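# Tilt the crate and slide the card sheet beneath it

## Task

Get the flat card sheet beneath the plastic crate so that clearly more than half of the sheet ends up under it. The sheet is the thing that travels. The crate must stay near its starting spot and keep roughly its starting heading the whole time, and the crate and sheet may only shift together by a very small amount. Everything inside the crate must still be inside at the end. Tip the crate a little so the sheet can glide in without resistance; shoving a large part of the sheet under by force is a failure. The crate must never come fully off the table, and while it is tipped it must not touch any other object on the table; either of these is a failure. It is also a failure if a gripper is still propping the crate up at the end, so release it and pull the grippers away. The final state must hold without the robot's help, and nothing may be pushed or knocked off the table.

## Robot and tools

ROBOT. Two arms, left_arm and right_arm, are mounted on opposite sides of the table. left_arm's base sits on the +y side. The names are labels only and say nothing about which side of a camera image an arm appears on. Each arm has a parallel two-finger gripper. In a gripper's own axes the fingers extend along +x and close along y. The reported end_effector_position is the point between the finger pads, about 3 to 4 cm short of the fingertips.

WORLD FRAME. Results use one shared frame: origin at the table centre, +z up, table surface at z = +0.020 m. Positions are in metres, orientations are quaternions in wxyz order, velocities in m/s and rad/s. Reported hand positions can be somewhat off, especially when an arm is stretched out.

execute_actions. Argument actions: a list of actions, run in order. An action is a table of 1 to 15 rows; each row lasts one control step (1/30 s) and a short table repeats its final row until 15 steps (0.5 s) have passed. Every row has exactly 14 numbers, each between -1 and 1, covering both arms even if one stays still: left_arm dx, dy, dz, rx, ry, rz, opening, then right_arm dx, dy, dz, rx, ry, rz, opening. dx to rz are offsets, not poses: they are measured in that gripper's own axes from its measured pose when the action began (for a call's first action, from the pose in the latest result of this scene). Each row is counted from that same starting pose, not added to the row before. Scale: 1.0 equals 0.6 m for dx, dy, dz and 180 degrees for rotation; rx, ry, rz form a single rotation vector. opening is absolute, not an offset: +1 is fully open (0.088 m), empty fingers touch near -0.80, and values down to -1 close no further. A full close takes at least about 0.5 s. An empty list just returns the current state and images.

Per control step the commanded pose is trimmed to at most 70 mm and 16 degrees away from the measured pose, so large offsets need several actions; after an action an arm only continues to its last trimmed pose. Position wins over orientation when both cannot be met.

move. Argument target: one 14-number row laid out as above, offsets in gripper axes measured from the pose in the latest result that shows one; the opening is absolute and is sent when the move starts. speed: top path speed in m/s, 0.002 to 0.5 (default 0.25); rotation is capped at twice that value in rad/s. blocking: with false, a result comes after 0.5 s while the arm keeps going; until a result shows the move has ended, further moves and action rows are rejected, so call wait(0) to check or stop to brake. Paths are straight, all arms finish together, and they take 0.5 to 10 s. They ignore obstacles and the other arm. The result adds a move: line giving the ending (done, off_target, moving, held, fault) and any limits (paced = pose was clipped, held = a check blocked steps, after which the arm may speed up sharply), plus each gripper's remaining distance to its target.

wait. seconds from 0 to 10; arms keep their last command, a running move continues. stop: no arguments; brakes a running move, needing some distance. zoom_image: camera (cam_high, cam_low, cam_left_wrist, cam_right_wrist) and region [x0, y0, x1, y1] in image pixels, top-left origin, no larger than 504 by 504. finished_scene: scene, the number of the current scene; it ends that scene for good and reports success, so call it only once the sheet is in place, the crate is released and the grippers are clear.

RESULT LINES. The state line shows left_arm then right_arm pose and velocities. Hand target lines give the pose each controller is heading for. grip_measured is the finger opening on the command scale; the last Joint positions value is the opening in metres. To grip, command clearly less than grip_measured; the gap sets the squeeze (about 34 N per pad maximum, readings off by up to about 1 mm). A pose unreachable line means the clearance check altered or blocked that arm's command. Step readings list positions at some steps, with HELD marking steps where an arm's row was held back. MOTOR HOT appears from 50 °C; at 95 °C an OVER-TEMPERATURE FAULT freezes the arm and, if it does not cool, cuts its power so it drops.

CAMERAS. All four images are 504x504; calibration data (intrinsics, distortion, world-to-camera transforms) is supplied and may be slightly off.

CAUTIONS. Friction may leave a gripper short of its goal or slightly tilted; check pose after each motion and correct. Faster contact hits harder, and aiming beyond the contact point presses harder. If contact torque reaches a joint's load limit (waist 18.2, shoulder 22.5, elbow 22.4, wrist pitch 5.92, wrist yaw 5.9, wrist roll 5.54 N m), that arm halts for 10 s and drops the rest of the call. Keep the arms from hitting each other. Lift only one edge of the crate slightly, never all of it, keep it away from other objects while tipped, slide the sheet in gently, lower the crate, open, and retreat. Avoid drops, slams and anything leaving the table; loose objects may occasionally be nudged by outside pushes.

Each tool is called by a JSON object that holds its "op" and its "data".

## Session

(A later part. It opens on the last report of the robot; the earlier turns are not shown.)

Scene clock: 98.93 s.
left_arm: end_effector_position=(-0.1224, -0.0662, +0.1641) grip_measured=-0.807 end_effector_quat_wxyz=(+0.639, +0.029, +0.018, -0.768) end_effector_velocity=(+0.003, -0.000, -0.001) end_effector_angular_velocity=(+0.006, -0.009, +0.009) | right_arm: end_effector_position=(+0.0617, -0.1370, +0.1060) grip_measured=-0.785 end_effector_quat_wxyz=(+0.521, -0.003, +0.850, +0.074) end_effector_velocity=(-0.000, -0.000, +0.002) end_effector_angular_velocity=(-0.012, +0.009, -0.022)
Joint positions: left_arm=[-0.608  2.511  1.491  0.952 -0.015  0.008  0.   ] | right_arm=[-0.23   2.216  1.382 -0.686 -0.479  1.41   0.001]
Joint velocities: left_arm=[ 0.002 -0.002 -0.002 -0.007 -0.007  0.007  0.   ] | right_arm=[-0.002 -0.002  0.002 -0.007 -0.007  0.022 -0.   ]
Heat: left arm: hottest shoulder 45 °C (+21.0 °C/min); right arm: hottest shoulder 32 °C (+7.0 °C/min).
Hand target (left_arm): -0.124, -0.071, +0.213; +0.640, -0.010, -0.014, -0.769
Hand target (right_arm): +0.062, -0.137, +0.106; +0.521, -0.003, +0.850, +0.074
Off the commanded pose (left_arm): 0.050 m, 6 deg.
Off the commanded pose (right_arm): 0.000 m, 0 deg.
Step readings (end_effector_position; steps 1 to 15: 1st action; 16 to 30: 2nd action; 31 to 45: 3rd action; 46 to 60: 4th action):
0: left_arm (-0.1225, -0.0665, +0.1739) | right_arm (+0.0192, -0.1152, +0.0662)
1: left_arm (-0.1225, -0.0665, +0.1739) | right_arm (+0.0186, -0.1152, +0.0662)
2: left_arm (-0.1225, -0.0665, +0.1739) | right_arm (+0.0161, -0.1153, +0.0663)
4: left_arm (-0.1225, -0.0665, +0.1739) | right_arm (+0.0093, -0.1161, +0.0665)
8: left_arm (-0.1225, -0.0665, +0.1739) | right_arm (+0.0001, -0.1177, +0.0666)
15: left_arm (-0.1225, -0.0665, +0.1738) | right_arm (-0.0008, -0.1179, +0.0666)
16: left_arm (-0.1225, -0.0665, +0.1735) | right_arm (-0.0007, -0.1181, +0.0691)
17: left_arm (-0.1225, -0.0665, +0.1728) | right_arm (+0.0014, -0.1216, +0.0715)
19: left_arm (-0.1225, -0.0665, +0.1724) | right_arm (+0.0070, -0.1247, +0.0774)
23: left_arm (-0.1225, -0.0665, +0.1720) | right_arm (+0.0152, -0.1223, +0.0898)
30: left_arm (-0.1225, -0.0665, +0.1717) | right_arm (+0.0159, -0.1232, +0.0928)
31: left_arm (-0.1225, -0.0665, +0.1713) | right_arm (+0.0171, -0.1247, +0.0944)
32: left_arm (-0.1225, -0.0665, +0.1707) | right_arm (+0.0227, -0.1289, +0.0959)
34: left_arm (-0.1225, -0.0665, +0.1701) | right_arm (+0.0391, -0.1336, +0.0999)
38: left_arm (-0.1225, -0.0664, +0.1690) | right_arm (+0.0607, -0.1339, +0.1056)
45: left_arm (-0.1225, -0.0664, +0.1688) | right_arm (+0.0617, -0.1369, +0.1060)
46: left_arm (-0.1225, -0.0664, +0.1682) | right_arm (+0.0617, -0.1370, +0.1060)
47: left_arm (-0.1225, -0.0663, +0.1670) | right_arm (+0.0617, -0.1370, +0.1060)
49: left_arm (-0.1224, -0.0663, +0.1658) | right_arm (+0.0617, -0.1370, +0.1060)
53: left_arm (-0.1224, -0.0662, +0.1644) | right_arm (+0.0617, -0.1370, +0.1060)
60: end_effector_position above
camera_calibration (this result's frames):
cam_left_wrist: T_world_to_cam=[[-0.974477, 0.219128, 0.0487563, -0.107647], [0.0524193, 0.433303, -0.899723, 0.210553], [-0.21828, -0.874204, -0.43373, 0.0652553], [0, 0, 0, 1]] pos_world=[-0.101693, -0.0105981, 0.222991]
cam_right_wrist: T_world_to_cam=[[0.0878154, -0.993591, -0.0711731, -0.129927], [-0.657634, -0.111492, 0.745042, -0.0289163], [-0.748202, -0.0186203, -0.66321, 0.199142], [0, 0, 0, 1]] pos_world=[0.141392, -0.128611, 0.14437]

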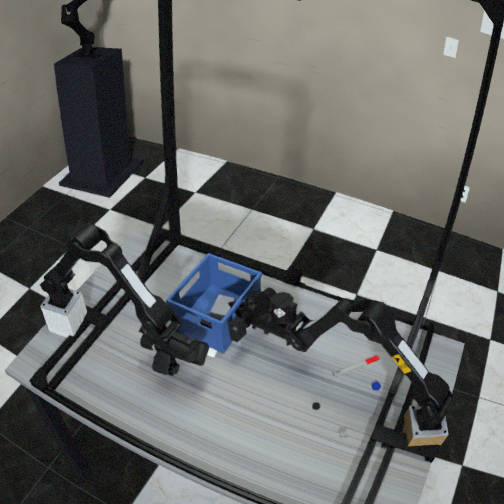

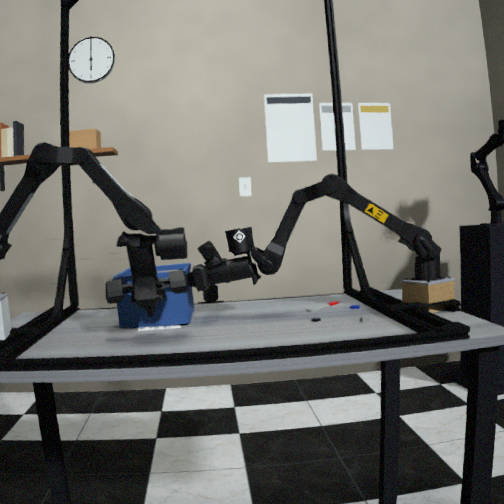

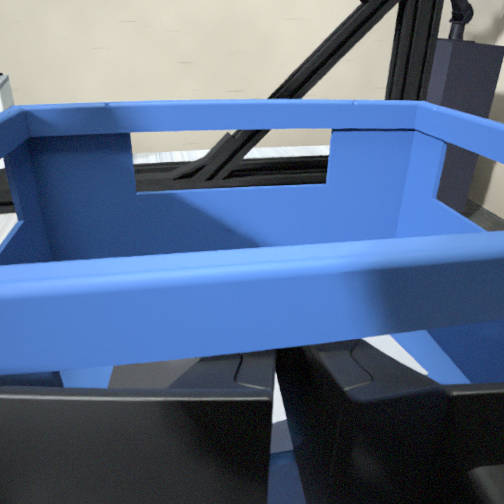

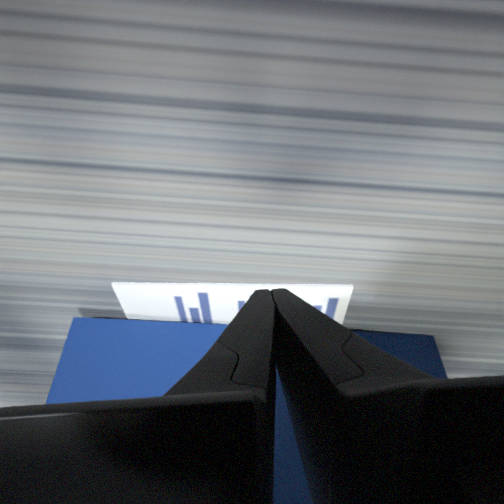

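{"op": "execute_actions", "data": {"actions": [[[0.004,0,0.065,0,-0.03,0,-1,0,0,0,0,0,0,-1]],[[0,0,0.035,0,-0.025,0,-1,0,0,0,0,0,0,-1]],[[0,0,0,0,-0.02,0,-1,0,0,0,0,0,0,-1]],[[0,0,-0.016,0,0,0,-1,0,0,0,0,0,0,-1]]]}}

{"op": "move", "data": {"target": [-0.2,0,0,0,0,0,-1,-0.12,-0.15,0.05,0,0,0,-1], "speed": 0.1}}

Scene clock: 103.70 s.
left_arm: end_effector_position=(-0.1216, -0.0606, +0.1501) grip_measured=-0.807 end_effector_quat_wxyz=(+0.639, +0.003, -0.002, -0.769) end_effector_velocity=(+0.002, +0.000, +0.002) end_effector_angular_velocity=(-0.006, +0.009, +0.020) | right_arm: end_effector_position=(+0.0617, -0.1369, +0.1062) grip_measured=-0.785 end_effector_quat_wxyz=(+0.521, -0.003, +0.850, +0.074) end_effector_velocity=(-0.002, -0.002, +0.001) end_effector_angular_velocity=(+0.003, +0.006, +0.022)
Joint positions: left_arm=[-0.608  2.575  1.471  1.102 -0.014  0.008  0.   ] | right_arm=[-0.23   2.216  1.382 -0.686 -0.479  1.41   0.001]
Joint velocities: left_arm=[-0.002 -0.002 -0.002  0.007 -0.022 -0.007  0.   ] | right_arm=[ 0.002 -0.002 -0.002 -0.007 -0.007 -0.022 -0.   ]
Heat: left arm: hottest shoulder 47 °C (+21.1 °C/min); right arm: hottest shoulder 33 °C (+8.0 °C/min).
Hand target (left_arm): -0.122, -0.061, +0.144; +0.639, +0.005, -0.001, -0.769
Hand target (right_arm): +0.062, -0.137, +0.106; +0.521, -0.003, +0.850, +0.074
Off the commanded pose (left_arm): 0.006 m, 0 deg.
Off the commanded pose (right_arm): 0.000 m, 0 deg.
Step readings (end_effector_position; steps 1 to 15: 1st action; 16 to 30: 2nd action; 31 to 45: 3rd action; 46 to 60: 4th action):
0: left_arm (-0.1224, -0.0661, +0.1640) | right_arm (+0.0617, -0.1370, +0.1061)
1: left_arm (-0.1224, -0.0661, +0.1640) | right_arm (+0.0617, -0.1370, +0.1061)
2: left_arm (-0.1224, -0.0661, +0.1644) | right_arm (+0.0617, -0.1370, +0.1061)
4: left_arm (-0.1224, -0.0662, +0.1652) | right_arm (+0.0617, -0.1370, +0.1061)
8: left_arm (-0.1224, -0.0662, +0.1662) | right_arm (+0.0617, -0.1370, +0.1061)
15: left_arm (-0.1225, -0.0662, +0.1667) | right_arm (+0.0617, -0.1370, +0.1061)
16: left_arm (-0.1224, -0.0660, +0.1664) | right_arm (+0.0617, -0.1370, +0.1061)
17: left_arm (-0.1224, -0.0655, +0.1666) | right_arm (+0.0617, -0.1370, +0.1061)
19: left_arm (-0.1222, -0.0645, +0.1649) | right_arm (+0.0617, -0.1370, +0.1061)
23: left_arm (-0.1220, -0.0634, +0.1627) | right_arm (+0.0617, -0.1370, +0.1061)
30: left_arm (-0.1220, -0.0633, +0.1624) | right_arm (+0.0617, -0.1370, +0.1061)
31: left_arm (-0.1220, -0.0630, +0.1605) | right_arm (+0.0617, -0.1370, +0.1061)
32: left_arm (-0.1219, -0.0627, +0.1599) | right_arm (+0.0617, -0.1370, +0.1061)
34: left_arm (-0.1217, -0.0617, +0.1558) | right_arm (+0.0617, -0.1370, +0.1061)
38: left_arm (-0.1216, -0.0613, +0.1543) | right_arm (+0.0617, -0.1370, +0.1061)
45: left_arm (-0.1216, -0.0612, +0.1539) | right_arm (+0.0617, -0.1370, +0.1061)
46: left_arm (-0.1216, -0.0611, +0.1523) | right_arm (+0.0617, -0.1370, +0.1061)
47: left_arm (-0.1215, -0.0609, +0.1517) | right_arm (+0.0617, -0.1370, +0.1061)
49: left_arm (-0.1216, -0.0607, +0.1507) | right_arm (+0.0617, -0.1370, +0.1061)
53: left_arm (-0.1216, -0.0607, +0.1503) | right_arm (+0.0617, -0.1370, +0.1061)
60: end_effector_position above
camera_calibration (this result's frames):
cam_left_wrist: T_world_to_cam=[[-0.973499, 0.223712, 0.0474681, -0.106737], [0.0408164, 0.374194, -0.926452, 0.194553], [-0.22502, -0.899962, -0.373409, 0.0527732], [0, 0, 0, 1]] pos_world=[-0.0999745, -0.00142832, 0.205016]
cam_right_wrist: T_world_to_cam=[[0.0878188, -0.993536, -0.0719257, -0.129646], [-0.657669, -0.112059, 0.744926, -0.0291219], [-0.748171, -0.0181152, -0.663259, 0.199377], [0, 0, 0, 1]] pos_world=[0.141401, -0.12846, 0.144608]

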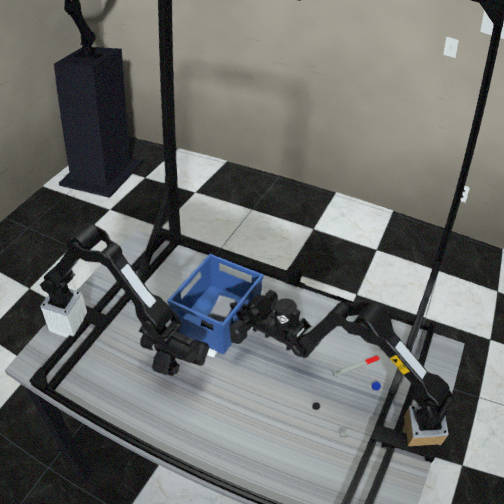

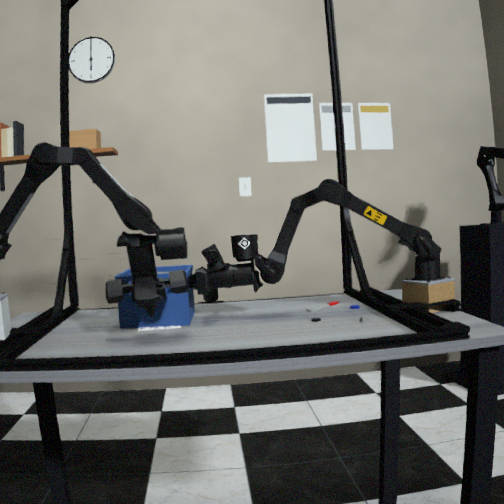

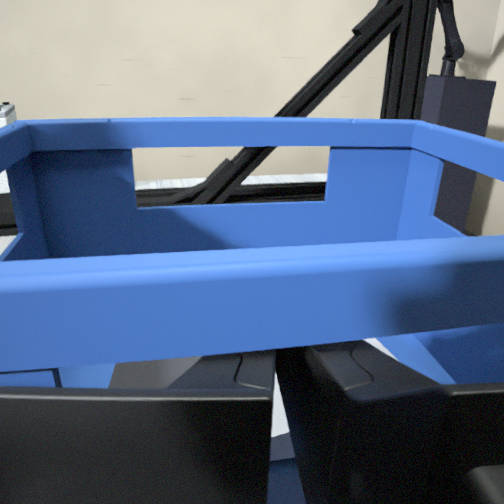

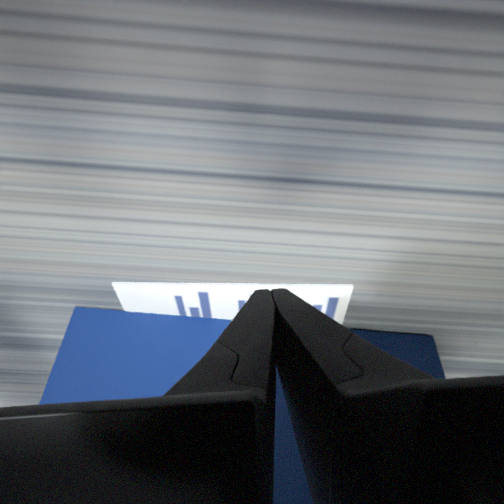

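Scene clock: 105.37 s.
left_arm: end_effector_position=(-0.0986, +0.0556, +0.1440) grip_measured=-0.807 end_effector_quat_wxyz=(+0.640, +0.008, +0.002, -0.769) end_effector_velocity=(+0.001, +0.004, -0.006) end_effector_angular_velocity=(+0.035, +0.015, +0.005) | right_arm: end_effector_position=(+0.1284, -0.2245, +0.1439) grip_measured=-0.785 end_effector_quat_wxyz=(+0.520, -0.003, +0.851, +0.073) end_effector_velocity=(+0.001, -0.002, +0.001) end_effector_angular_velocity=(+0.006, -0.008, +0.018)
Joint positions: left_arm=[-0.61   2.362  0.875  1.472 -0.016  0.008  0.   ] | right_arm=[-0.46   1.925  1.095 -0.812 -0.477  1.153  0.001]
Joint velocities: left_arm=[-0.002 -0.007 -0.017 -0.022 -0.007 -0.022  0.   ] | right_arm=[-0.002 -0.007 -0.002 -0.007  0.007 -0.022 -0.   ]
Heat: left arm: hottest shoulder 47 °C (+21.2 °C/min); right arm: hottest shoulder 33 °C (+8.1 °C/min).
Hand target (left_arm): -0.099, +0.057, +0.151; +0.639, +0.003, -0.002, -0.769
Hand target (right_arm): +0.129, -0.228, +0.145; +0.521, -0.004, +0.850, +0.074
Off the commanded pose (left_arm): 0.007 m, 1 deg.
Off the commanded pose (right_arm): 0.003 m, 0 deg.
move: done
camera_calibration (this result's frames):
cam_left_wrist: T_world_to_cam=[[-0.973788, 0.222381, 0.0477945, -0.110109], [0.042829, 0.385629, -0.921659, 0.143309], [-0.22339, -0.895453, -0.385045, 0.16188], [0, 0, 0, 1]] pos_world=[-0.0771985, 0.114178, 0.199676]
cam_right_wrist: T_world_to_cam=[[0.0865763, -0.993817, -0.0695184, -0.220134], [-0.657153, -0.109415, 0.745774, -0.0227347], [-0.748769, -0.0188821, -0.662562, 0.2725], [0, 0, 0, 1]] pos_world=[0.208158, -0.216115, 0.1822]

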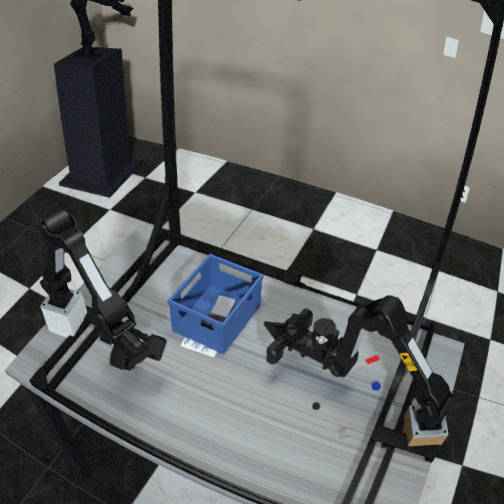

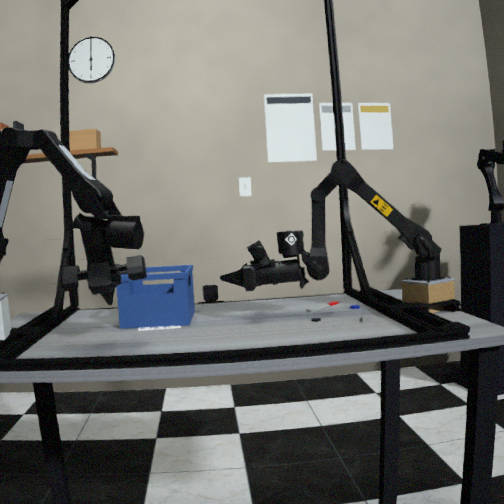

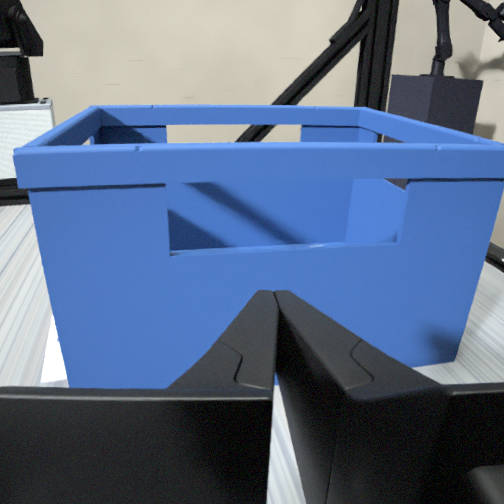

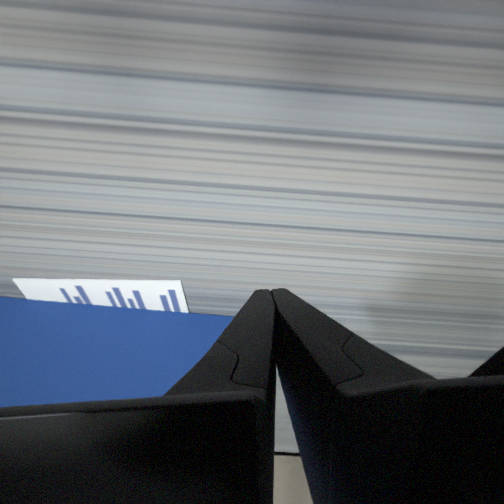

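{"op": "finished_scene", "data": {"scene": 1}}

The scene is finished: the task was done.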